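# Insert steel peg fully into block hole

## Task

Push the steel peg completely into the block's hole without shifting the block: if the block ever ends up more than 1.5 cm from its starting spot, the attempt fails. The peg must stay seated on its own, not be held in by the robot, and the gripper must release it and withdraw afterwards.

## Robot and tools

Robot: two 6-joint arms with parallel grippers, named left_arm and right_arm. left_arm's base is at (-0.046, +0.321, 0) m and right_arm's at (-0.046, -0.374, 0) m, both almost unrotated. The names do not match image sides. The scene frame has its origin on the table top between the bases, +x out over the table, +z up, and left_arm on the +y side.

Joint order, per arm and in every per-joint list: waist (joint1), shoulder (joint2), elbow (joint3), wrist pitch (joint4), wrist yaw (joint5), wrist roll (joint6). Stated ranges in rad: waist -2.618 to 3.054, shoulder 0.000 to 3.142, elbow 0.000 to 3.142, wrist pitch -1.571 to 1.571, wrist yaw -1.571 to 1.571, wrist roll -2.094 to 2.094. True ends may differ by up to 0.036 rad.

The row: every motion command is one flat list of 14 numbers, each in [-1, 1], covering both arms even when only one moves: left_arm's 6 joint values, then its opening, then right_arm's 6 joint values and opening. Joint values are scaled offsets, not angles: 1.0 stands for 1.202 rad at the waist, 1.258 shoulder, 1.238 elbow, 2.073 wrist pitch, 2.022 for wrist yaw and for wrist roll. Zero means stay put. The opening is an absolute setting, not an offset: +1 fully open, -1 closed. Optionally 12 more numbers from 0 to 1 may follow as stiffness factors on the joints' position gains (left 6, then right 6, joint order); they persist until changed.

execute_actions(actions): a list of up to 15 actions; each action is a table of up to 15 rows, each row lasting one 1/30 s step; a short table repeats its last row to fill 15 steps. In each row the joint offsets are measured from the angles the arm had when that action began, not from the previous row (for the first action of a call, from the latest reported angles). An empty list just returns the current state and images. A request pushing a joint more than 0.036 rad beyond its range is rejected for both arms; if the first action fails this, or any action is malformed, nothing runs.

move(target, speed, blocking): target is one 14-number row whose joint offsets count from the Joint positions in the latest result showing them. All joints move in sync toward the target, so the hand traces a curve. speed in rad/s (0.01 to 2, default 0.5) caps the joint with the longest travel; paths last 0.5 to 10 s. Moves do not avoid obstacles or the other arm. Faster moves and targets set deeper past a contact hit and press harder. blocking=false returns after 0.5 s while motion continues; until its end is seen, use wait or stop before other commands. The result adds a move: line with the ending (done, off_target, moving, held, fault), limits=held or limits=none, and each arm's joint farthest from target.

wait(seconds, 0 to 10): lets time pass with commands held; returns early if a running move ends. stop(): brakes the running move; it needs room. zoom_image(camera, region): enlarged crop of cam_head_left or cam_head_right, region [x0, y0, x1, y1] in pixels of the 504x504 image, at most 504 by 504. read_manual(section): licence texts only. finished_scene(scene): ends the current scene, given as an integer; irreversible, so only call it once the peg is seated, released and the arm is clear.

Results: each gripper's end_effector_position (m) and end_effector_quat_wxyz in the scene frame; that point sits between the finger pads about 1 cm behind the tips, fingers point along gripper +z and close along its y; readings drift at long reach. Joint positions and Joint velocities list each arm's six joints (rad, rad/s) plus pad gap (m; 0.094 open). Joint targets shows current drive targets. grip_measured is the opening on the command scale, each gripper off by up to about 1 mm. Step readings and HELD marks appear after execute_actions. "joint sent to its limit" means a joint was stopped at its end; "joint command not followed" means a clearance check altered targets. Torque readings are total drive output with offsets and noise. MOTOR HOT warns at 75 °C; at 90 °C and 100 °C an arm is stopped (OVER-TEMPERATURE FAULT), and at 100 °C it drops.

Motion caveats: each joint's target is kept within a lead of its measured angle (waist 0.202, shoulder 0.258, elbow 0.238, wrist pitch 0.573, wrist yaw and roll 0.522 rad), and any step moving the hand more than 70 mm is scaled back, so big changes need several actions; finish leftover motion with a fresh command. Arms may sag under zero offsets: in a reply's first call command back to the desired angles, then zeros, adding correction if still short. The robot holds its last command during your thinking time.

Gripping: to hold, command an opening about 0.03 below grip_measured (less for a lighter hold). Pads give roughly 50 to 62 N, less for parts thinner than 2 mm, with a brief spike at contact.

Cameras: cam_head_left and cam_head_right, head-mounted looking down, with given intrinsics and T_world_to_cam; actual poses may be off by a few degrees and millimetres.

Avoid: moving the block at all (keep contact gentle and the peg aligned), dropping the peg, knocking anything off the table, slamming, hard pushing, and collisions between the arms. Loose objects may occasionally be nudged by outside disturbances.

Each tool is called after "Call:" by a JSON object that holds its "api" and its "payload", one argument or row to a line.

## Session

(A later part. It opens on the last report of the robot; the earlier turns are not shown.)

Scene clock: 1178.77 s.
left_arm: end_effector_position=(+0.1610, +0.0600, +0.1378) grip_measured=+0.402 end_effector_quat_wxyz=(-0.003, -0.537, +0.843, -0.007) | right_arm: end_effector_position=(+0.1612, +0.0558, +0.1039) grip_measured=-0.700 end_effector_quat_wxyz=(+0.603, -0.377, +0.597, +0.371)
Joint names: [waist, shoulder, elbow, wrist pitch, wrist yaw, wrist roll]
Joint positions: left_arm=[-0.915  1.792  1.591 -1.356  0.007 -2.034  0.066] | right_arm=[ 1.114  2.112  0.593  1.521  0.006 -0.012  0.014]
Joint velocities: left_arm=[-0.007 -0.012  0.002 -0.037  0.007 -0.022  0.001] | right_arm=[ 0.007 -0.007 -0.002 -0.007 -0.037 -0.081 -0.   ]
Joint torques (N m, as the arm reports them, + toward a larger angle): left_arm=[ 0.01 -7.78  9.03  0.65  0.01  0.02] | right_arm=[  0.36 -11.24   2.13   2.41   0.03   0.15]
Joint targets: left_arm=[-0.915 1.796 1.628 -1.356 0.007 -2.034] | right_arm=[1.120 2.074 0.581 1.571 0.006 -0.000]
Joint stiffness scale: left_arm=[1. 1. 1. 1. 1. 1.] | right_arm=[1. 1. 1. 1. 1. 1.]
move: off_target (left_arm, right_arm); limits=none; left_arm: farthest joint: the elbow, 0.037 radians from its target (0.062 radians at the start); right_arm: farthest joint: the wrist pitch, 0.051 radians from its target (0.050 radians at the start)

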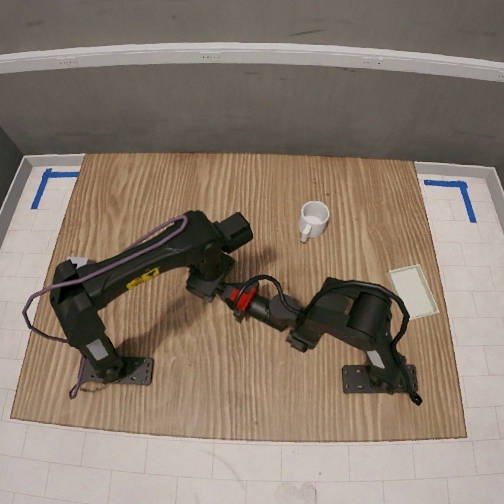

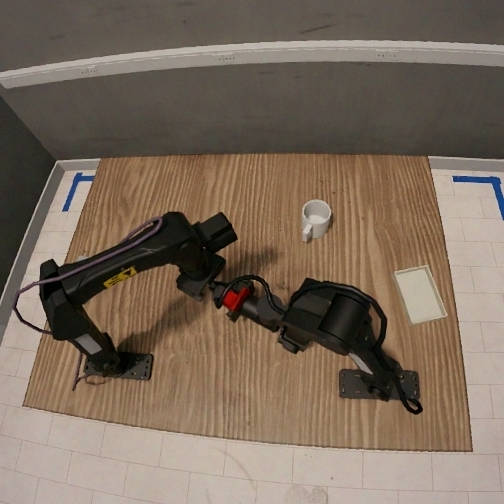

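Close left.

Call:
{"api": "execute_actions", "payload": {
  "actions": [
    [[0,0.003,0.03,0,0,0,-1, 0.005,-0.03,-0.01,0.024,0,0.006,-1]],
    [[0,0.003,0.03,0,0,0,-1, 0.005,-0.03,-0.01,0.024,0,0.006,-1]]
  ]
}}

Scene clock: 1185.47 s.
left_arm: end_effector_position=(+0.1649, +0.0579, +0.1379) grip_measured=-0.695 end_effector_quat_wxyz=(+0.002, -0.538, +0.843, -0.015) | right_arm: end_effector_position=(+0.1567, +0.0580, +0.1046) grip_measured=-0.700 end_effector_quat_wxyz=(+0.599, -0.380, +0.594, +0.379)
Joint names: [waist, shoulder, elbow, wrist pitch, wrist yaw, wrist roll]
Joint positions: left_arm=[-0.914  1.792  1.591 -1.34  -0.001 -2.034  0.014] | right_arm=[ 1.12   2.112  0.593  1.524 -0.004 -0.005  0.014]
Joint velocities: left_arm=[-0.012 -0.012 -0.007 -0.022 -0.066 -0.022  0.001] | right_arm=[-0.002  0.002  0.002  0.037 -0.022 -0.007 -0.   ]
Joint torques (N m, as the arm reports them, + toward a larger angle): left_arm=[ 0.02 -7.75  9.1   0.67  0.01  0.03] | right_arm=[  0.41 -11.32   2.31   2.34   0.02   0.06]
Joint targets: left_arm=[-0.914 1.796 1.628 -1.341 -0.001 -2.034] | right_arm=[1.126 2.074 0.581 1.574 -0.004 0.005]
Joint stiffness scale: left_arm=[1. 1. 1. 1. 1. 1.] | right_arm=[1. 1. 1. 1. 1. 1.]
Step readings (joint positions; steps 1 to 15: 1st action; 16 to 30: 2nd action):
0: left_arm=[-0.915 1.792 1.591 -1.356 0.007 -2.034] | right_arm=[1.114 2.112 0.593 1.522 0.006 -0.012]
1: left_arm=[-0.915 1.792 1.591 -1.356 0.007 -2.034] | right_arm=[1.114 2.112 0.593 1.522 0.006 -0.012]
2: left_arm=[-0.915 1.792 1.591 -1.356 0.007 -2.034] | right_arm=[1.114 2.112 0.593 1.522 0.006 -0.012]
4: left_arm=[-0.914 1.792 1.591 -1.343 0.001 -2.034] | right_arm=[1.116 2.112 0.593 1.523 -0.004 -0.012]
8: left_arm=[-0.914 1.792 1.591 -1.340 -0.001 -2.034] | right_arm=[1.120 2.112 0.593 1.524 -0.004 -0.008]
15: left_arm=[-0.914 1.792 1.591 -1.340 -0.001 -2.034] | right_arm=[1.120 2.112 0.593 1.524 -0.004 -0.007]
16: left_arm=[-0.914 1.792 1.591 -1.340 -0.001 -2.034] | right_arm=[1.120 2.112 0.593 1.524 -0.004 -0.007]
17: left_arm=[-0.914 1.792 1.591 -1.340 -0.001 -2.034] | right_arm=[1.120 2.112 0.593 1.524 -0.004 -0.006]
19: left_arm=[-0.914 1.792 1.591 -1.340 -0.001 -2.034] | right_arm=[1.120 2.112 0.593 1.524 -0.004 -0.006]
23: left_arm=[-0.914 1.792 1.591 -1.340 -0.001 -2.034] | right_arm=[1.120 2.112 0.593 1.524 -0.004 -0.005]
30: Joint positions above

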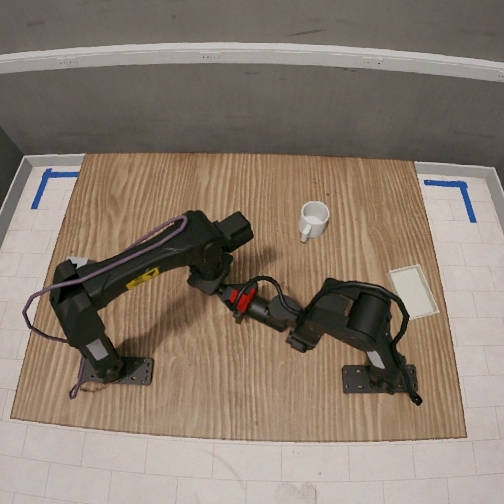

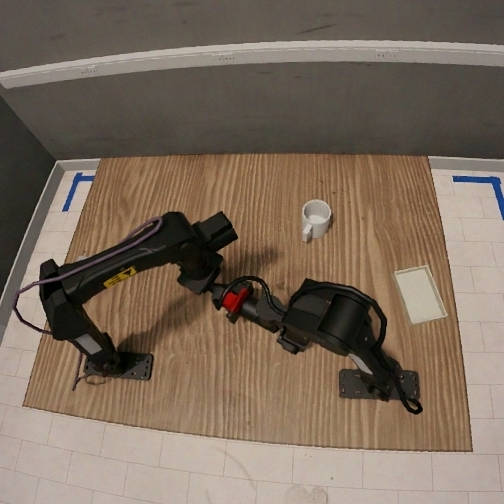

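Left holds. Open right, then lift left.

Call:
{"api": "execute_actions", "payload": {
  "actions": [
    [[0,0.003,0.03,0,0,0,-1, 0,-0.03,-0.01,0.02,0,0,0.0]],
    [[0,0.003,0.03,0,0,0,-1, 0,-0.03,-0.01,0.02,0,0,0.0]]
  ]
}}

Call:
{"api": "move", "payload": {
  "target": [0,-0.02,0.14,-0.085,0,0,-1, 0,-0.03,-0.01,0.02,0,0,0.0],
  "speed": 0.4
}}

Scene clock: 1195.17 s.
left_arm: end_effector_position=(+0.1649, +0.0579, +0.1379) grip_measured=-0.695 end_effector_quat_wxyz=(+0.002, -0.538, +0.843, -0.015) | right_arm: end_effector_position=(+0.1566, +0.0578, +0.1189) grip_measured=-0.002 end_effector_quat_wxyz=(+0.614, -0.370, +0.579, +0.388)
Joint names: [waist, shoulder, elbow, wrist pitch, wrist yaw, wrist roll]
Joint positions: left_arm=[-0.914  1.792  1.591 -1.34  -0.001 -2.034  0.014] | right_arm=[ 1.12   2.102  0.593  1.564 -0.004 -0.005  0.047]
Joint velocities: left_arm=[-0.002  0.007 -0.002  0.022 -0.007  0.037 -0.001] | right_arm=[ 0.017  0.002 -0.002 -0.007  0.051 -0.051  0.   ]
Joint torques (N m, as the arm reports them, + toward a larger angle): left_arm=[ 0.03 -7.79  9.08  0.68  0.01  0.02] | right_arm=[  0.23 -11.11   2.23   2.07   0.     0.03]
Joint targets: left_arm=[-0.914 1.796 1.628 -1.340 -0.001 -2.034] | right_arm=[1.120 2.065 0.581 1.585 -0.004 -0.005]
Joint stiffness scale: left_arm=[1. 1. 1. 1. 1. 1.] | right_arm=[1. 1. 1. 1. 1. 1.]
Step readings (joint positions; steps 1 to 15: 1st action; 16 to 30: 2nd action):
0: left_arm=[-0.914 1.792 1.591 -1.340 -0.001 -2.034] | right_arm=[1.120 2.112 0.593 1.524 -0.004 -0.005]
1: left_arm=[-0.914 1.792 1.591 -1.340 -0.002 -2.034] | right_arm=[1.120 2.112 0.593 1.524 -0.004 -0.005]
2: left_arm=[-0.914 1.792 1.591 -1.340 -0.001 -2.034] | right_arm=[1.120 2.111 0.593 1.527 -0.004 -0.005]
4: left_arm=[-0.914 1.792 1.591 -1.340 -0.001 -2.034] | right_arm=[1.120 2.107 0.593 1.532 -0.004 -0.005]
8: left_arm=[-0.914 1.792 1.591 -1.340 -0.001 -2.034] | right_arm=[1.120 2.102 0.593 1.542 -0.004 -0.005]
15: left_arm=[-0.914 1.792 1.591 -1.340 -0.001 -2.034] | right_arm=[1.120 2.102 0.593 1.544 -0.004 -0.005]
16: left_arm=[-0.914 1.792 1.591 -1.340 -0.001 -2.034] | right_arm=[1.120 2.102 0.593 1.546 -0.004 -0.005]
17: left_arm=[-0.914 1.792 1.591 -1.340 -0.001 -2.034] | right_arm=[1.120 2.102 0.593 1.548 -0.004 -0.005]
19: left_arm=[-0.914 1.792 1.591 -1.340 -0.001 -2.034] | right_arm=[1.120 2.102 0.593 1.555 -0.004 -0.005]
23: left_arm=[-0.914 1.792 1.591 -1.340 -0.001 -2.034] | right_arm=[1.120 2.102 0.593 1.561 -0.004 -0.005]
30: Joint positions above

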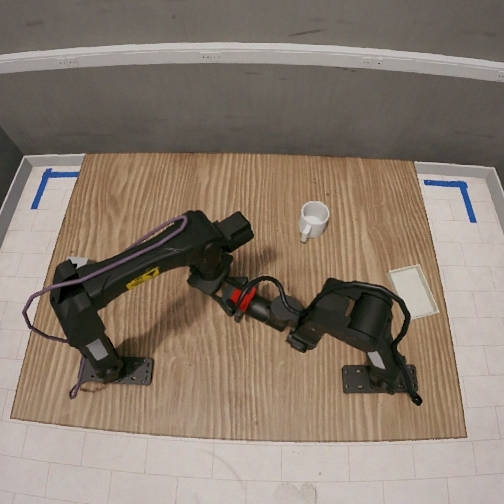

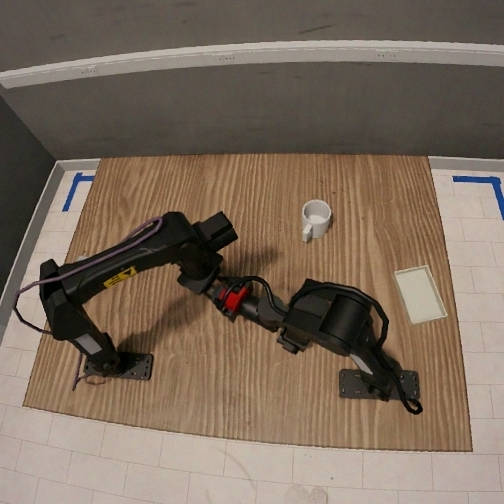

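Scene clock: 1196.30 s.
left_arm: end_effector_position=(+0.1599, +0.0642, +0.1720) grip_measured=-0.695 end_effector_quat_wxyz=(+0.001, -0.538, +0.843, -0.006) | right_arm: end_effector_position=(+0.1566, +0.0578, +0.1195) grip_measured=-0.002 end_effector_quat_wxyz=(+0.615, -0.370, +0.579, +0.388)
Joint names: [waist, shoulder, elbow, wrist pitch, wrist yaw, wrist roll]
Joint positions: left_arm=[-0.914  1.792  1.728 -1.494 -0.001 -2.034  0.014] | right_arm=[ 1.12   2.102  0.593  1.566 -0.004 -0.005  0.047]
Joint velocities: left_arm=[ 0.007  0.007 -0.007 -0.022 -0.022  0.051 -0.001] | right_arm=[-0.007 -0.012 -0.007 -0.007 -0.022 -0.022  0.   ]
Joint torques (N m, as the arm reports them, + toward a larger angle): left_arm=[-0.02 -9.81  8.92  0.45  0.01  0.02] | right_arm=[ -0.07 -11.03   2.28   2.06  -0.03  -0.02]
Joint targets: left_arm=[-0.914 1.767 1.764 -1.516 -0.001 -2.034] | right_arm=[1.120 2.065 0.581 1.587 -0.004 -0.005]
Joint stiffness scale: left_arm=[1. 1. 1. 1. 1. 1.] | right_arm=[1. 1. 1. 1. 1. 1.]
joint sent to its limit (right arm) — the command would take the wrist pitch past its upper limit, so that joint was sent only as far as its limit.
move: off_target (left_arm, right_arm); limits=none; left_arm: farthest joint: the elbow, 0.037 radians from its target (0.173 radians at the start); right_arm: farthest joint: the wrist pitch, 0.040 radians from its target (0.042 radians at the start)

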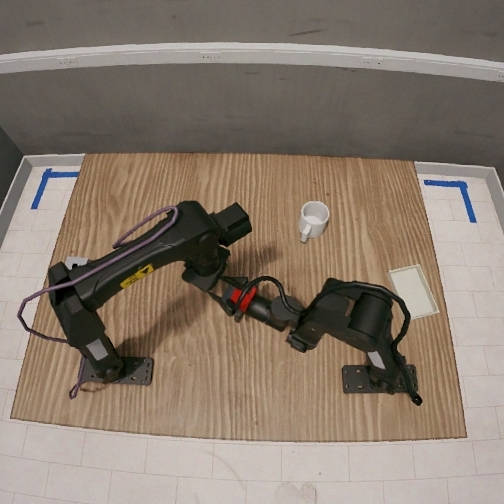

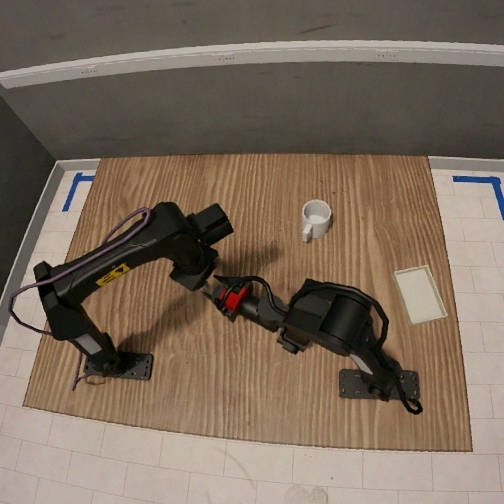

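Call:
{"api": "move", "payload": {
  "target": [0,-0.02,0.03,-0.01,0,0,-1, 0,0,0,-0.08,0,0,0.0],
  "speed": 0.4
}}

Scene clock: 1203.80 s.
left_arm: end_effector_position=(+0.1599, +0.0642, +0.1720) grip_measured=-0.695 end_effector_quat_wxyz=(+0.001, -0.538, +0.843, -0.006) | right_arm: end_effector_position=(+0.1561, +0.0568, +0.0789) grip_measured=-0.002 end_effector_quat_wxyz=(+0.565, -0.401, +0.627, +0.357)
Joint names: [waist, shoulder, elbow, wrist pitch, wrist yaw, wrist roll]
Joint positions: left_arm=[-0.914  1.792  1.728 -1.494 -0.001 -2.034  0.014] | right_arm=[ 1.12   2.102  0.593  1.402 -0.004 -0.005  0.047]
Joint velocities: left_arm=[-0.012  0.007  0.002  0.007 -0.007  0.037 -0.   ] | right_arm=[-0.002 -0.012 -0.002  0.125  0.007 -0.007 -0.   ]
Joint torques (N m, as the arm reports them, + toward a larger angle): left_arm=[-0.01 -9.85  8.94  0.44  0.01  0.01] | right_arm=[ 0.03 -8.04  2.96  1.87  0.01  0.06]
Joint targets: left_arm=[-0.914 1.767 1.765 -1.515 -0.001 -2.034] | right_arm=[1.120 2.102 0.593 1.400 -0.004 -0.005]
Joint stiffness scale: left_arm=[1. 1. 1. 1. 1. 1.] | right_arm=[1. 1. 1. 1. 1. 1.]
move: off_target (left_arm); limits=none; left_arm: farthest joint: the elbow, 0.037 radians from its target (0.037 radians at the start); right_arm: farthest joint: the wrist pitch, 0.002 radians from its target (0.166 radians at the start)

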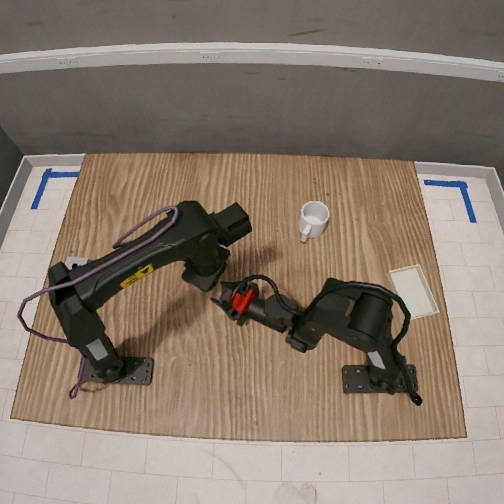

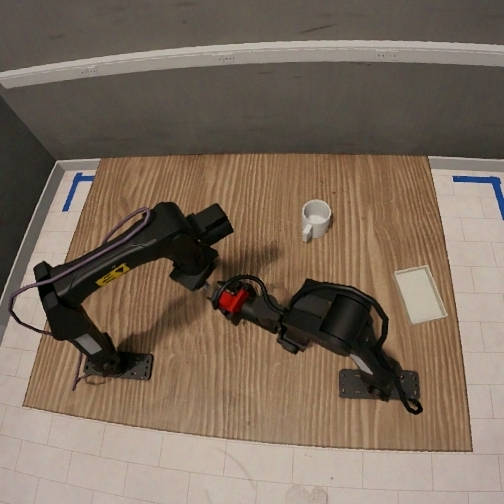

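Call:
{"api": "move", "payload": {
  "target": [1.0,-0.061,-0.137,0.041,0,0,-1, -0.25,0,0,0,0,0,0.0],
  "speed": 0.8
}}

Scene clock: 1215.50 s.
left_arm: end_effector_position=(+0.2521, +0.4167, +0.1478) grip_measured=-0.695 end_effector_quat_wxyz=(+0.005, +0.921, -0.389, -0.006) | right_arm: end_effector_position=(+0.2729, -0.0208, +0.0788) grip_measured=-0.002 end_effector_quat_wxyz=(+0.611, -0.304, +0.679, +0.270)
Joint names: [waist, shoulder, elbow, wrist pitch, wrist yaw, wrist roll]
Joint positions: left_arm=[ 0.292  1.746  1.575 -1.416 -0.    -2.034  0.014] | right_arm=[ 0.825  2.102  0.593  1.402 -0.004 -0.005  0.047]
Joint velocities: left_arm=[ 0.012  0.002 -0.002 -0.022  0.007  0.037  0.   ] | right_arm=[-0.007 -0.022  0.002 -0.007  0.022  0.081 -0.001]
Joint torques (N m, as the arm reports them, + toward a larger angle): left_arm=[-0.26 -9.9   4.59  0.61  0.07  0.02] | right_arm=[-0.3  -8.09  3.06  1.9  -0.03 -0.03]
Joint targets: left_arm=[0.288 1.715 1.558 -1.409 -0.001 -2.034] | right_arm=[0.820 2.102 0.593 1.402 -0.004 -0.005]
Joint stiffness scale: left_arm=[1. 1. 1. 1. 1. 1.] | right_arm=[1. 1. 1. 1. 1. 1.]
move: off_target (left_arm); limits=none; left_arm: farthest joint: the shoulder, 0.030 radians from its target (0.076 radians at the start); right_arm: farthest joint: the waist, 0.005 radians from its target (0.301 radians at the start)

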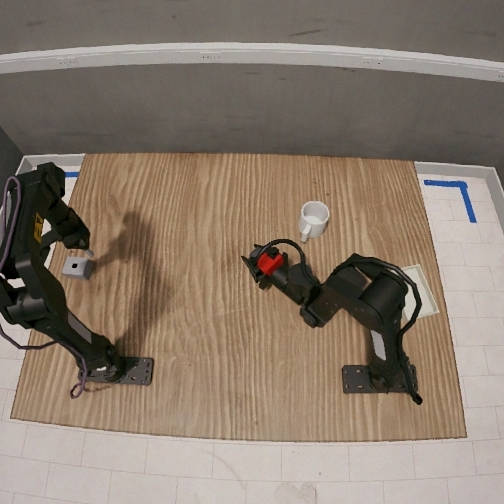

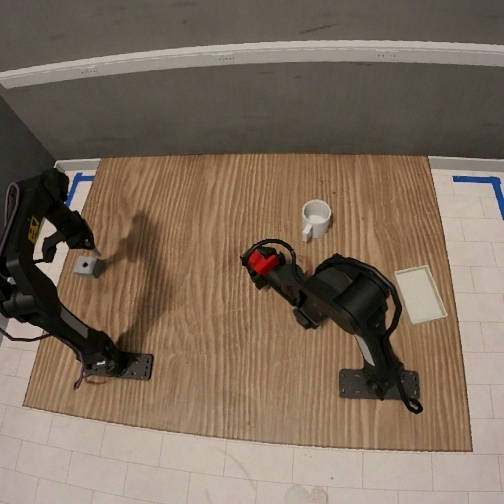

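Call:
{"api": "move", "payload": {
  "target": [0.191,-0.024,-0.012,0.003,0,0,-1, 0,0,0,0,0,0,0.0],
  "speed": 0.5
}}

Scene clock: 1219.90 s.
left_arm: end_effector_position=(+0.2228, +0.4818, +0.1478) grip_measured=-0.695 end_effector_quat_wxyz=(+0.007, +0.960, -0.281, -0.004) | right_arm: end_effector_position=(+0.2729, -0.0208, +0.0788) grip_measured=-0.002 end_effector_quat_wxyz=(+0.611, -0.304, +0.679, +0.270)
Joint names: [waist, shoulder, elbow, wrist pitch, wrist yaw, wrist roll]
Joint positions: left_arm=[ 0.522  1.746  1.575 -1.416  0.003 -2.034  0.014] | right_arm=[ 0.825  2.102  0.593  1.402 -0.004 -0.005  0.047]
Joint velocities: left_arm=[-0.002  0.002 -0.007 -0.007 -0.037 -0.139 -0.   ] | right_arm=[-0.007 -0.017  0.002 -0.037 -0.037 -0.066 -0.   ]
Joint torques (N m, as the arm reports them, + toward a larger angle): left_arm=[-0.02 -9.86  4.81  0.64 -0.04  0.02] | right_arm=[ 0.01 -8.3   2.88  1.92  0.    0.01]
Joint targets: left_arm=[0.521 1.715 1.560 -1.410 -0.000 -2.034] | right_arm=[0.825 2.102 0.593 1.402 -0.004 -0.005]
Joint stiffness scale: left_arm=[1. 1. 1. 1. 1. 1.] | right_arm=[1. 1. 1. 1. 1. 1.]
move: off_target (left_arm); limits=none; left_arm: farthest joint: the shoulder, 0.030 radians from its target (0.030 radians at the start); right_arm: farthest joint: the waist, 0.000 radians from its target (0.000 radians at the start)

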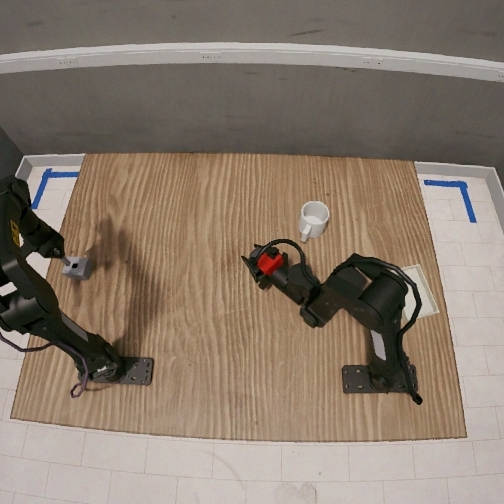

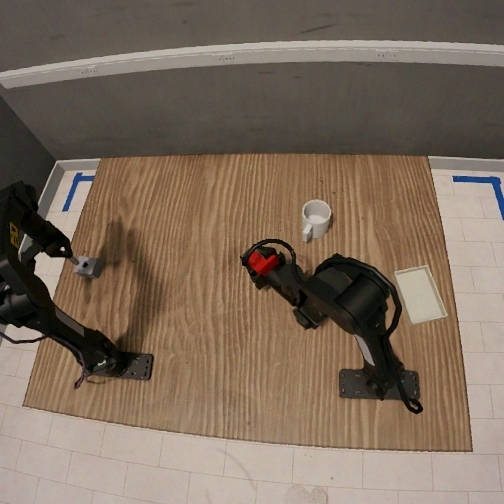

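Descend 4 cm, then zoom.

Call:
{"api": "move", "payload": {
  "target": [0,-0.02,-0.135,0.08,0,0,-1, 0,0,0,0,0,0,0.0],
  "speed": 0.3
}}

Call:
{"api": "zoom_image", "payload": {
  "camera": "cam_head_left",
  "region": [30,220,130,320]
}}

Call:
{"api": "zoom_image", "payload": {
  "camera": "cam_head_right",
  "region": [40,220,140,320]
}}

Scene clock: 1227.40 s.
left_arm: end_effector_position=(+0.2238, +0.4824, +0.1092) grip_measured=-0.695 end_effector_quat_wxyz=(+0.004, +0.960, -0.281, -0.002) | right_arm: end_effector_position=(+0.2729, -0.0208, +0.0788) grip_measured=-0.002 end_effector_quat_wxyz=(+0.611, -0.304, +0.679, +0.270)
Joint names: [waist, shoulder, elbow, wrist pitch, wrist yaw, wrist roll]
Joint positions: left_arm=[ 0.522  1.746  1.422 -1.257  0.003 -2.034  0.014] | right_arm=[ 0.825  2.102  0.593  1.402 -0.004 -0.005  0.047]
Joint velocities: left_arm=[ 0.007 -0.002 -0.002 -0.022 -0.022 -0.007 -0.   ] | right_arm=[-0.002  0.012 -0.007  0.051 -0.051 -0.037  0.   ]
Joint torques (N m, as the arm reports them, + toward a larger angle): left_arm=[ 0.03 -9.47  4.85  0.68  0.01  0.02] | right_arm=[-0.1  -8.2   2.92  1.87 -0.01 -0.02]
Joint targets: left_arm=[0.522 1.720 1.408 -1.250 0.003 -2.034] | right_arm=[0.825 2.102 0.593 1.402 -0.004 -0.005]
Joint stiffness scale: left_arm=[1. 1. 1. 1. 1. 1.] | right_arm=[1. 1. 1. 1. 1. 1.]
move: off_target (left_arm); limits=none; left_arm: farthest joint: the shoulder, 0.025 radians from its target (0.025 radians at the start); right_arm: farthest joint: the waist, 0.000 radians from its target (0.000 radians at the start)

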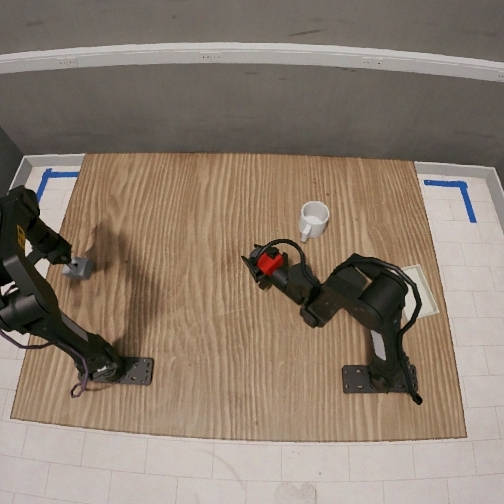

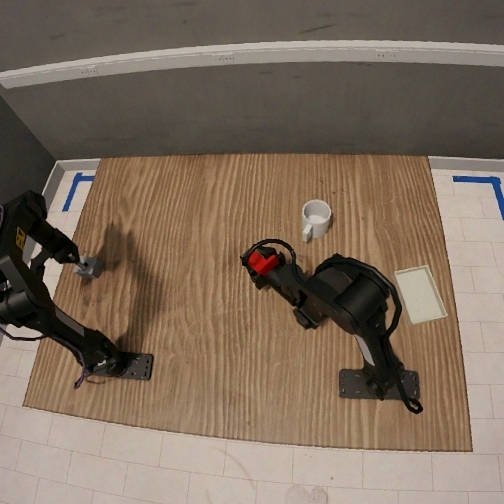

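Region (30, 220, 130, 320) of cam_head_left's 504x504 image, scaled by 5.040, with more detail than that image has.

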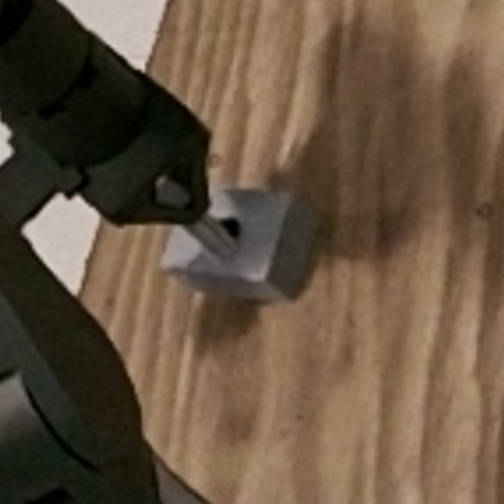

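Region (40, 220, 140, 320) of cam_head_right's 504x504 image, scaled by 5.040, with more detail than that image has.

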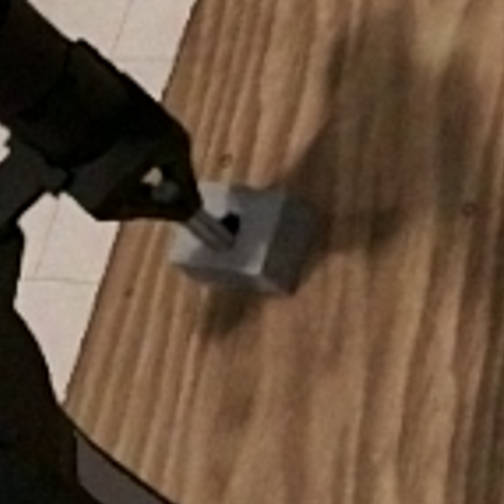

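Call:
{"api": "move", "payload": {
  "target": [-0.007,0.0175,0.065,-0.004,0,0,-1, 0,0,0,0,0,0,0.0],
  "speed": 0.2
}}

Call:
{"api": "zoom_image", "payload": {
  "camera": "cam_head_left",
  "region": [30,220,130,320]
}}

Call:
{"api": "zoom_image", "payload": {
  "camera": "cam_head_right",
  "region": [40,220,140,320]
}}

Scene clock: 1255.97 s.
left_arm: end_effector_position=(+0.2331, +0.4879, +0.1139) grip_measured=-0.695 end_effector_quat_wxyz=(-0.004, +0.960, -0.281, +0.005) | right_arm: end_effector_position=(+0.2729, -0.0208, +0.0788) grip_measured=-0.002 end_effector_quat_wxyz=(+0.611, -0.304, +0.679, +0.270)
Joint names: [waist, shoulder, elbow, wrist pitch, wrist yaw, wrist roll]
Joint positions: left_arm=[ 0.522  1.765  1.464 -1.258  0.003 -2.034  0.014] | right_arm=[ 0.825  2.102  0.593  1.402 -0.004 -0.005  0.047]
Joint velocities: left_arm=[-0.012  0.007 -0.002 -0.022  0.066  0.007 -0.001] | right_arm=[ 0.002  0.007  0.002 -0.022 -0.051 -0.007 -0.001]
Joint torques (N m, as the arm reports them, + toward a larger angle): left_arm=[-0.78 -7.48  9.32  0.58  0.01  0.01] | right_arm=[ 0.07 -8.21  3.03  1.91  0.05  0.06]
Joint targets: left_arm=[0.513 1.768 1.503 -1.265 0.003 -2.034] | right_arm=[0.825 2.102 0.593 1.402 -0.004 -0.005]
Joint stiffness scale: left_arm=[1. 1. 1. 1. 1. 1.] | right_arm=[1. 1. 1. 1. 1. 1.]
move: off_target (left_arm); limits=none; left_arm: farthest joint: the elbow, 0.039 radians from its target (0.080 radians at the start); right_arm: farthest joint: the waist, 0.000 radians from its target (0.000 radians at the start)

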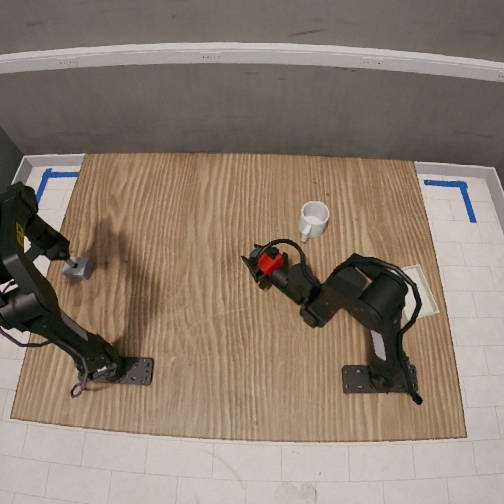

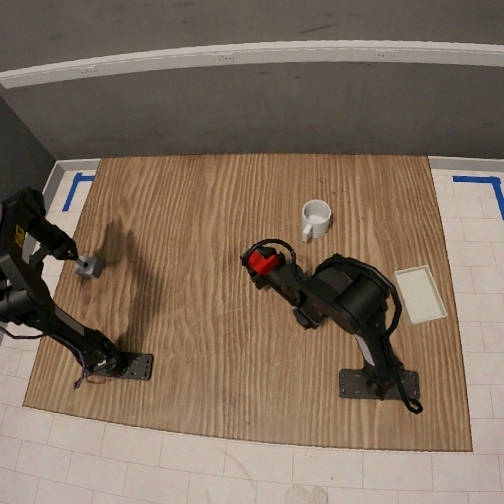

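Region (30, 220, 130, 320) of cam_head_left's 504x504 image, scaled by 5.040, with more detail than that image has.

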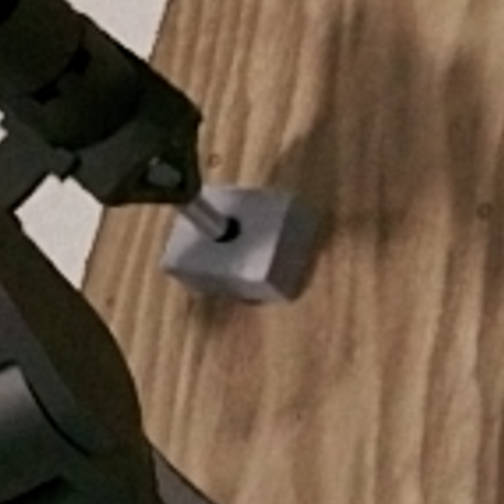

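Region (40, 220, 140, 320) of cam_head_right's 504x504 image, scaled by 5.040, with more detail than that image has.

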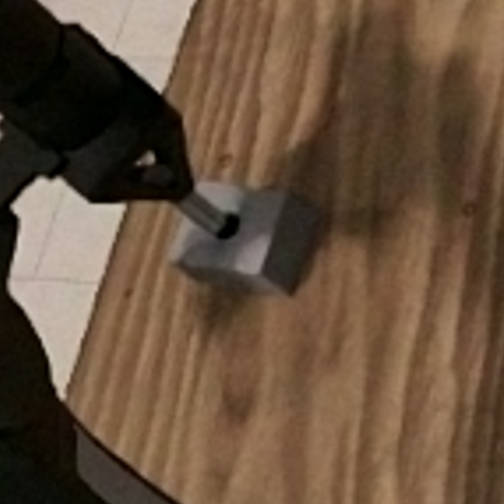

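Call:
{"api": "move", "payload": {
  "target": [0,0.003,-0.076,0.043,0,0,-1, 0,0,0,0,0,0,0.0],
  "speed": 0.15
}}

Call:
{"api": "zoom_image", "payload": {
  "camera": "cam_head_left",
  "region": [30,220,130,320]
}}

Scene clock: 1265.97 s.
left_arm: end_effector_position=(+0.2308, +0.4867, +0.0986) grip_measured=-0.695 end_effector_quat_wxyz=(-0.002, +0.960, -0.281, +0.003) | right_arm: end_effector_position=(+0.2729, -0.0208, +0.0788) grip_measured=-0.002 end_effector_quat_wxyz=(+0.611, -0.304, +0.679, +0.270)
Joint names: [waist, shoulder, elbow, wrist pitch, wrist yaw, wrist roll]
Joint positions: left_arm=[ 0.522  1.765  1.403 -1.202  0.002 -2.034  0.014] | right_arm=[ 0.825  2.102  0.593  1.402 -0.004 -0.005  0.047]
Joint velocities: left_arm=[-0.002 -0.012 -0.012 -0.022 -0.007  0.051 -0.001] | right_arm=[ 0.007  0.012 -0.017  0.037 -0.095 -0.007 -0.001]
Joint torques (N m, as the arm reports them, + toward a larger angle): left_arm=[ 0.06 -7.5   3.34  0.93  0.02  0.03] | right_arm=[-0.01 -8.09  2.9   1.9   0.04  0.04]
Joint targets: left_arm=[0.522 1.768 1.370 -1.169 0.003 -2.034] | right_arm=[0.825 2.102 0.593 1.402 -0.004 -0.005]
Joint stiffness scale: left_arm=[1. 1. 1. 1. 1. 1.] | right_arm=[1. 1. 1. 1. 1. 1.]
move: off_target (left_arm); limits=none; left_arm: farthest joint: the elbow, 0.033 radians from its target (0.094 radians at the start); right_arm: farthest joint: the waist, 0.000 radians from its target (0.000 radians at the start)

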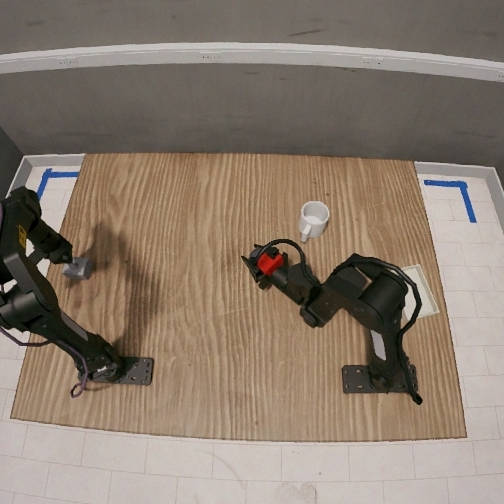

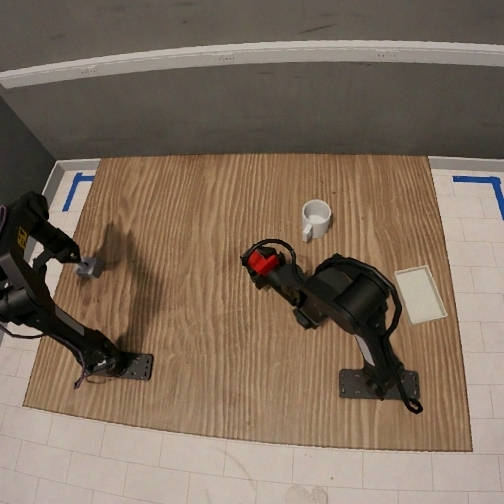

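Region (30, 220, 130, 320) of cam_head_left's 504x504 image, scaled by 5.040, with more detail than that image has.

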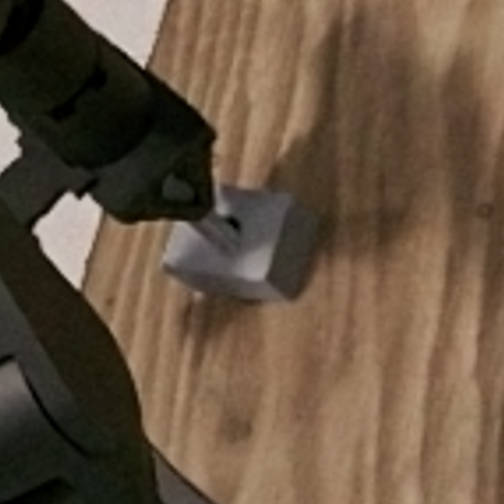

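Call:
{"api": "move", "payload": {
  "target": [-0.015,0.0175,0.062,-0.0145,0,0,-1, 0,0,0,0,0,0,0.0],
  "speed": 0.15
}}

Scene clock: 1290.37 s.
left_arm: end_effector_position=(+0.2396, +0.4874, +0.1023) grip_measured=-0.695 end_effector_quat_wxyz=(-0.006, +0.958, -0.287, +0.007) | right_arm: end_effector_position=(+0.2729, -0.0208, +0.0788) grip_measured=-0.002 end_effector_quat_wxyz=(+0.611, -0.304, +0.679, +0.270)
Joint names: [waist, shoulder, elbow, wrist pitch, wrist yaw, wrist roll]
Joint positions: left_arm=[ 0.51   1.783  1.44  -1.21   0.003 -2.034  0.014] | right_arm=[ 0.825  2.102  0.593  1.402 -0.004 -0.005  0.047]
Joint velocities: left_arm=[ 0.007 -0.007  0.002 -0.007 -0.051 -0.037  0.   ] | right_arm=[-0.007 -0.007 -0.002 -0.037  0.007  0.037 -0.001]
Joint torques (N m, as the arm reports them, + toward a larger angle): left_arm=[-0.56 -7.68  9.25  0.4   0.02  0.02] | right_arm=[-0.07 -8.13  2.97  1.89  0.    0.  ]
Joint targets: left_arm=[0.504 1.787 1.480 -1.232 0.003 -2.034] | right_arm=[0.825 2.102 0.593 1.402 -0.004 -0.005]
Joint stiffness scale: left_arm=[1. 1. 1. 1. 1. 1.] | right_arm=[1. 1. 1. 1. 1. 1.]
move: off_target (left_arm); limits=none; left_arm: farthest joint: the elbow, 0.040 radians from its target (0.077 radians at the start); right_arm: farthest joint: the waist, 0.000 radians from its target (0.000 radians at the start)

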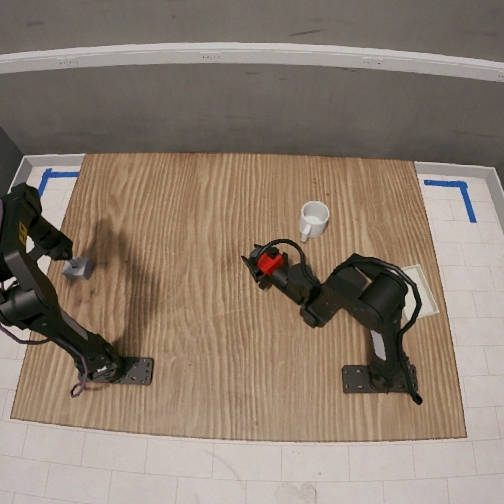

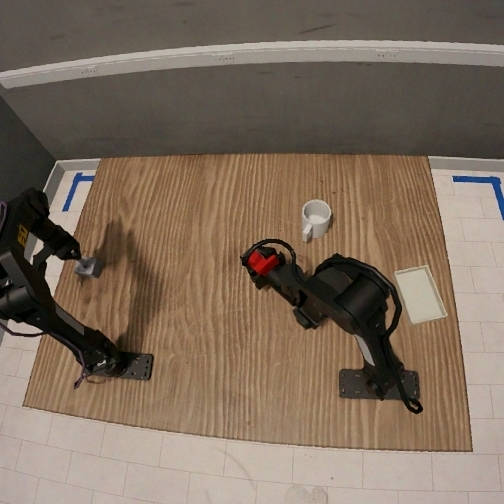

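Call:
{"api": "zoom_image", "payload": {
  "camera": "cam_head_left",
  "region": [30,220,130,320]
}}

Call:
{"api": "zoom_image", "payload": {
  "camera": "cam_head_right",
  "region": [40,220,140,320]
}}

Region (30, 220, 130, 320) of cam_head_left's 504x504 image, scaled by 5.040, with more detail than that image has.

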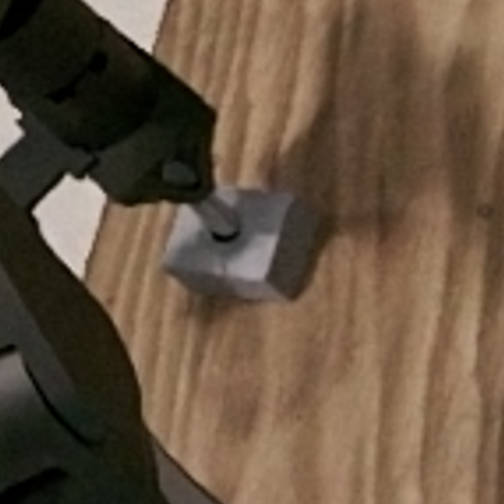

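Region (40, 220, 140, 320) of cam_head_right's 504x504 image, scaled by 5.040, with more detail than that image has.

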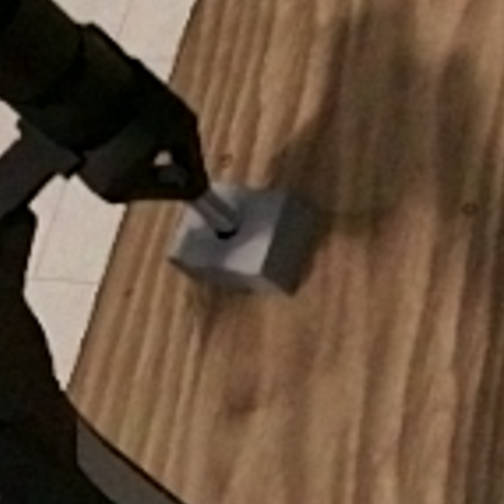

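Call:
{"api": "move", "payload": {
  "target": [0,0.003,-0.095,0.05,0,0,-1, 0,0,0,0,0,0,0.0],
  "speed": 0.12
}}

Call:
{"api": "zoom_image", "payload": {
  "camera": "cam_head_left",
  "region": [30,220,130,320]
}}

Scene clock: 1305.07 s.
left_arm: end_effector_position=(+0.2396, +0.4876, +0.0974) grip_measured=-0.695 end_effector_quat_wxyz=(-0.017, +0.958, -0.287, +0.017) | right_arm: end_effector_position=(+0.2729, -0.0208, +0.0788) grip_measured=-0.002 end_effector_quat_wxyz=(+0.611, -0.304, +0.679, +0.270)
Joint names: [waist, shoulder, elbow, wrist pitch, wrist yaw, wrist roll]
Joint positions: left_arm=[ 0.51   1.757  1.388 -1.153  0.002 -2.034  0.014] | right_arm=[ 0.825  2.102  0.593  1.402 -0.004 -0.005  0.047]
Joint velocities: left_arm=[ 0.007  0.002  0.007 -0.051  0.081  0.022  0.   ] | right_arm=[ 0.012 -0.017 -0.012 -0.007 -0.007  0.007  0.001]
Joint torques (N m, as the arm reports them, + toward a larger angle): left_arm=[ 0.04 -5.42  0.83  1.15  0.02  0.02] | right_arm=[-0.02 -8.1   3.1   1.91 -0.03  0.  ]
Joint targets: left_arm=[0.510 1.787 1.322 -1.106 0.003 -2.034] | right_arm=[0.825 2.102 0.593 1.402 -0.004 -0.005]
Joint stiffness scale: left_arm=[1. 1. 1. 1. 1. 1.] | right_arm=[1. 1. 1. 1. 1. 1.]
move: off_target (left_arm); limits=none; left_arm: farthest joint: the elbow, 0.065 radians from its target (0.118 radians at the start); right_arm: farthest joint: the waist, 0.000 radians from its target (0.000 radians at the start)

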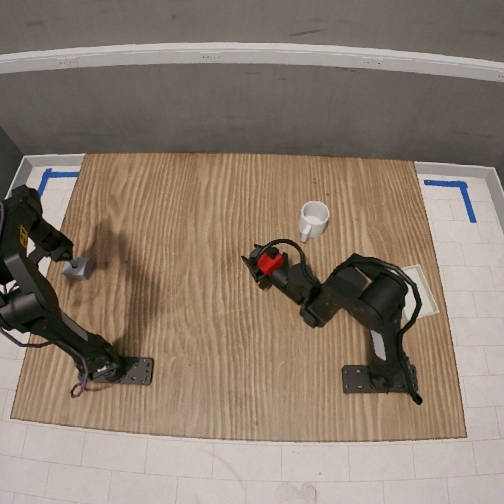

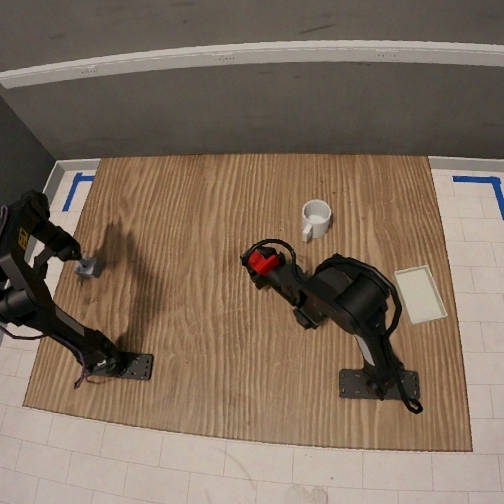

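Region (30, 220, 130, 320) of cam_head_left's 504x504 image, scaled by 5.040, with more detail than that image has.

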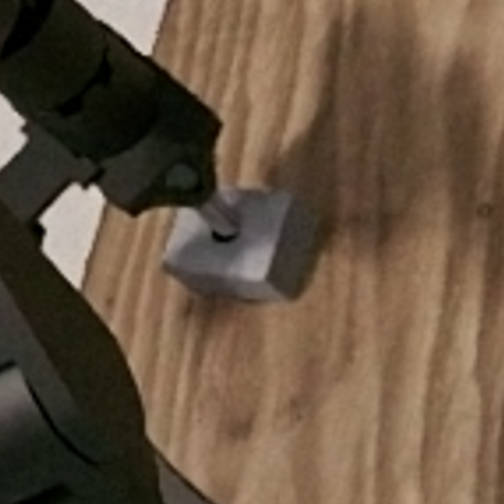

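Call:
{"api": "move", "payload": {
  "target": [0.01,0.0127,0.057,-0.031,0,0,-1, 0,0,0,0,0,0,0.0],
  "speed": 0.12
}}

Scene clock: 1320.70 s.
left_arm: end_effector_position=(+0.2367, +0.4879, +0.1011) grip_measured=-0.695 end_effector_quat_wxyz=(-0.008, +0.959, -0.284, +0.009) | right_arm: end_effector_position=(+0.2729, -0.0208, +0.0788) grip_measured=-0.002 end_effector_quat_wxyz=(+0.611, -0.304, +0.679, +0.270)
Joint names: [waist, shoulder, elbow, wrist pitch, wrist yaw, wrist roll]
Joint positions: left_arm=[ 0.516  1.77   1.418 -1.196  0.002 -2.034  0.014] | right_arm=[ 0.825  2.102  0.593  1.402 -0.004 -0.005  0.047]
Joint velocities: left_arm=[-0.002 -0.012 -0.007  0.037  0.051 -0.022 -0.001] | right_arm=[-0.002 -0.007 -0.002 -0.022 -0.095 -0.066  0.   ]
Joint torques (N m, as the arm reports them, + toward a larger angle): left_arm=[ 0.65 -7.63  9.32  0.48  0.01  0.03] | right_arm=[-0.04 -8.03  3.    1.92 -0.04  0.01]
Joint targets: left_arm=[0.523 1.773 1.459 -1.218 0.002 -2.034] | right_arm=[0.825 2.102 0.593 1.402 -0.004 -0.005]
Joint stiffness scale: left_arm=[1. 1. 1. 1. 1. 1.] | right_arm=[1. 1. 1. 1. 1. 1.]
move: off_target (left_arm); limits=none; left_arm: farthest joint: the elbow, 0.040 radians from its target (0.071 radians at the start); right_arm: farthest joint: the waist, 0.000 radians from its target (0.000 radians at the start)

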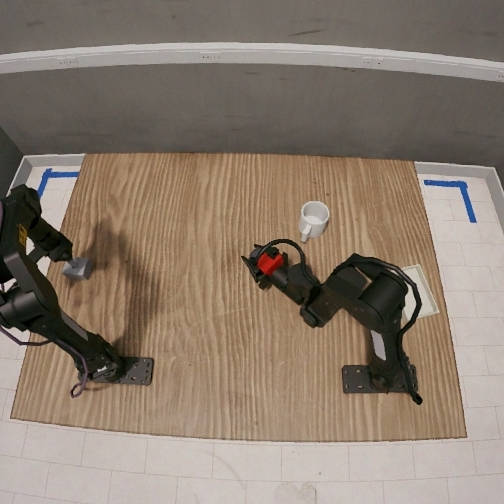

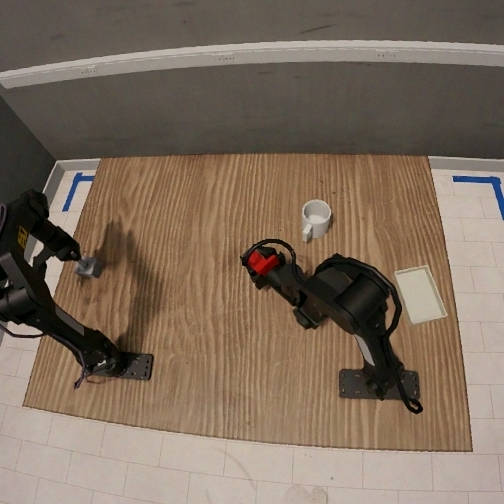

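Call:
{"api": "move", "payload": {
  "target": [0,0.003,-0.075,0.04,0,0,-1, 0,0,0,0,0,0,0.0],
  "speed": 0.12
}}

Call:
{"api": "zoom_image", "payload": {
  "camera": "cam_head_left",
  "region": [30,220,130,320]
}}

Scene clock: 1327.67 s.
left_arm: end_effector_position=(+0.2373, +0.4888, +0.0832) grip_measured=-0.695 end_effector_quat_wxyz=(-0.014, +0.959, -0.284, +0.013) | right_arm: end_effector_position=(+0.2729, -0.0208, +0.0788) grip_measured=-0.002 end_effector_quat_wxyz=(+0.611, -0.304, +0.679, +0.270)
Joint names: [waist, shoulder, elbow, wrist pitch, wrist yaw, wrist roll]
Joint positions: left_arm=[ 0.516  1.77   1.346 -1.109 -0.    -2.034  0.014] | right_arm=[ 0.825  2.102  0.593  1.402 -0.004 -0.005  0.047]
Joint velocities: left_arm=[ 0.007 -0.007 -0.012 -0.051 -0.037  0.11  -0.001] | right_arm=[-0.007  0.002 -0.002 -0.081 -0.037 -0.11   0.001]
Joint torques (N m, as the arm reports them, + toward a larger angle): left_arm=[ 0.02 -7.57  4.35  0.66  0.04  0.02] | right_arm=[ 0.16 -8.19  3.17  1.92 -0.01  0.01]
Joint targets: left_arm=[0.516 1.773 1.326 -1.113 0.002 -2.034] | right_arm=[0.825 2.102 0.593 1.402 -0.004 -0.005]
Joint stiffness scale: left_arm=[1. 1. 1. 1. 1. 1.] | right_arm=[1. 1. 1. 1. 1. 1.]
move: off_target (left_arm); limits=none; left_arm: farthest joint: the elbow, 0.021 radians from its target (0.093 radians at the start); right_arm: farthest joint: the waist, 0.000 radians from its target (0.000 radians at the start)

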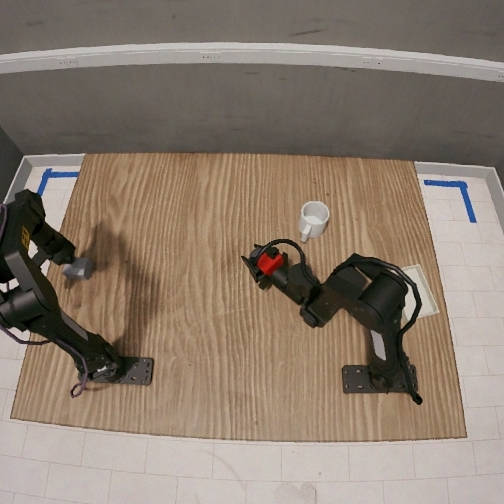

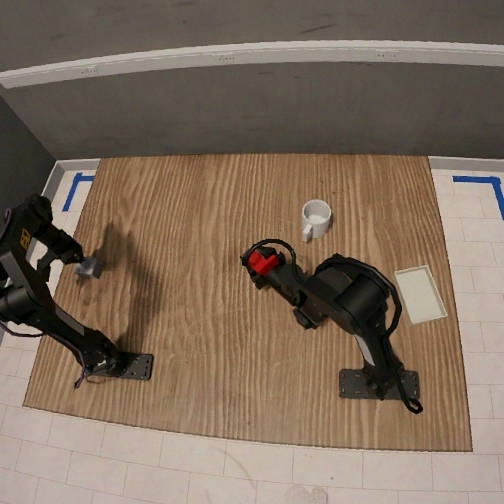

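Region (30, 220, 130, 320) of cam_head_left's 504x504 image, scaled by 5.040, with more detail than that image has.

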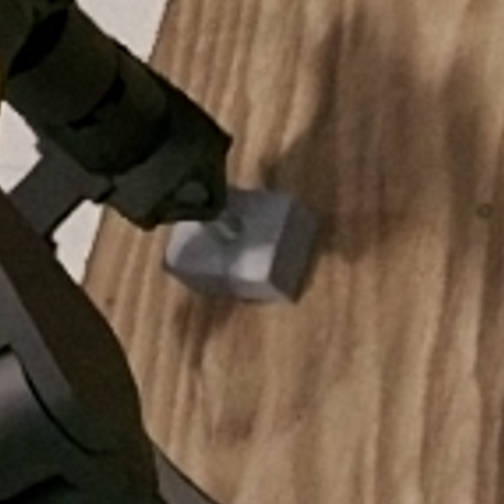

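It's going in. Continue down.

Call:
{"api": "move", "payload": {
  "target": [0,0.005,-0.085,0.045,0,0,-1, 0,0,0,0,0,0,0.0],
  "speed": 0.12
}}

Scene clock: 1335.83 s.
left_arm: end_effector_position=(+0.2371, +0.4890, +0.0693) grip_measured=-0.695 end_effector_quat_wxyz=(-0.019, +0.959, -0.284, +0.017) | right_arm: end_effector_position=(+0.2729, -0.0208, +0.0788) grip_measured=-0.002 end_effector_quat_wxyz=(+0.611, -0.304, +0.679, +0.270)
Joint names: [waist, shoulder, elbow, wrist pitch, wrist yaw, wrist roll]
Joint positions: left_arm=[ 0.516  1.77   1.289 -1.04  -0.002 -2.034  0.014] | right_arm=[ 0.825  2.102  0.593  1.402 -0.004 -0.005  0.047]
Joint velocities: left_arm=[ 0.007 -0.002 -0.002 -0.081 -0.007 -0.051  0.001] | right_arm=[ 0.007 -0.002  0.017  0.051 -0.095 -0.007 -0.   ]
Joint torques (N m, as the arm reports them, + toward a larger angle): left_arm=[ 0.   -7.28  2.05  0.94  0.03  0.02] | right_arm=[-0.02 -8.16  2.85  1.9  -0.01  0.01]
Joint targets: left_arm=[0.516 1.776 1.241 -1.016 0.000 -2.034] | right_arm=[0.825 2.102 0.593 1.402 -0.004 -0.005]
Joint stiffness scale: left_arm=[1. 1. 1. 1. 1. 1.] | right_arm=[1. 1. 1. 1. 1. 1.]
move: off_target (left_arm); limits=none; left_arm: farthest joint: the elbow, 0.049 radians from its target (0.106 radians at the start); right_arm: farthest joint: the waist, 0.000 radians from its target (0.000 radians at the start)

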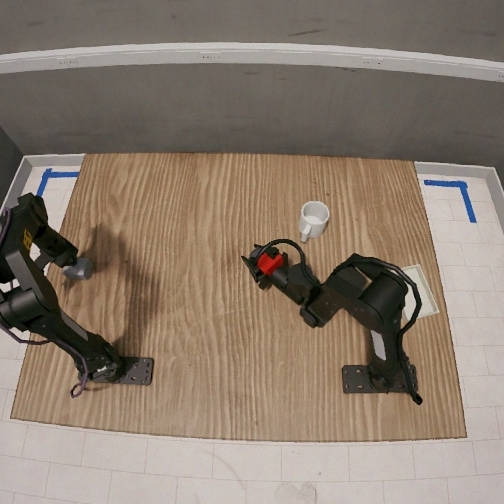

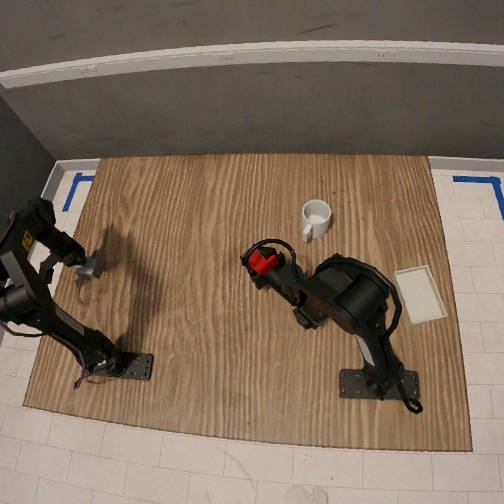

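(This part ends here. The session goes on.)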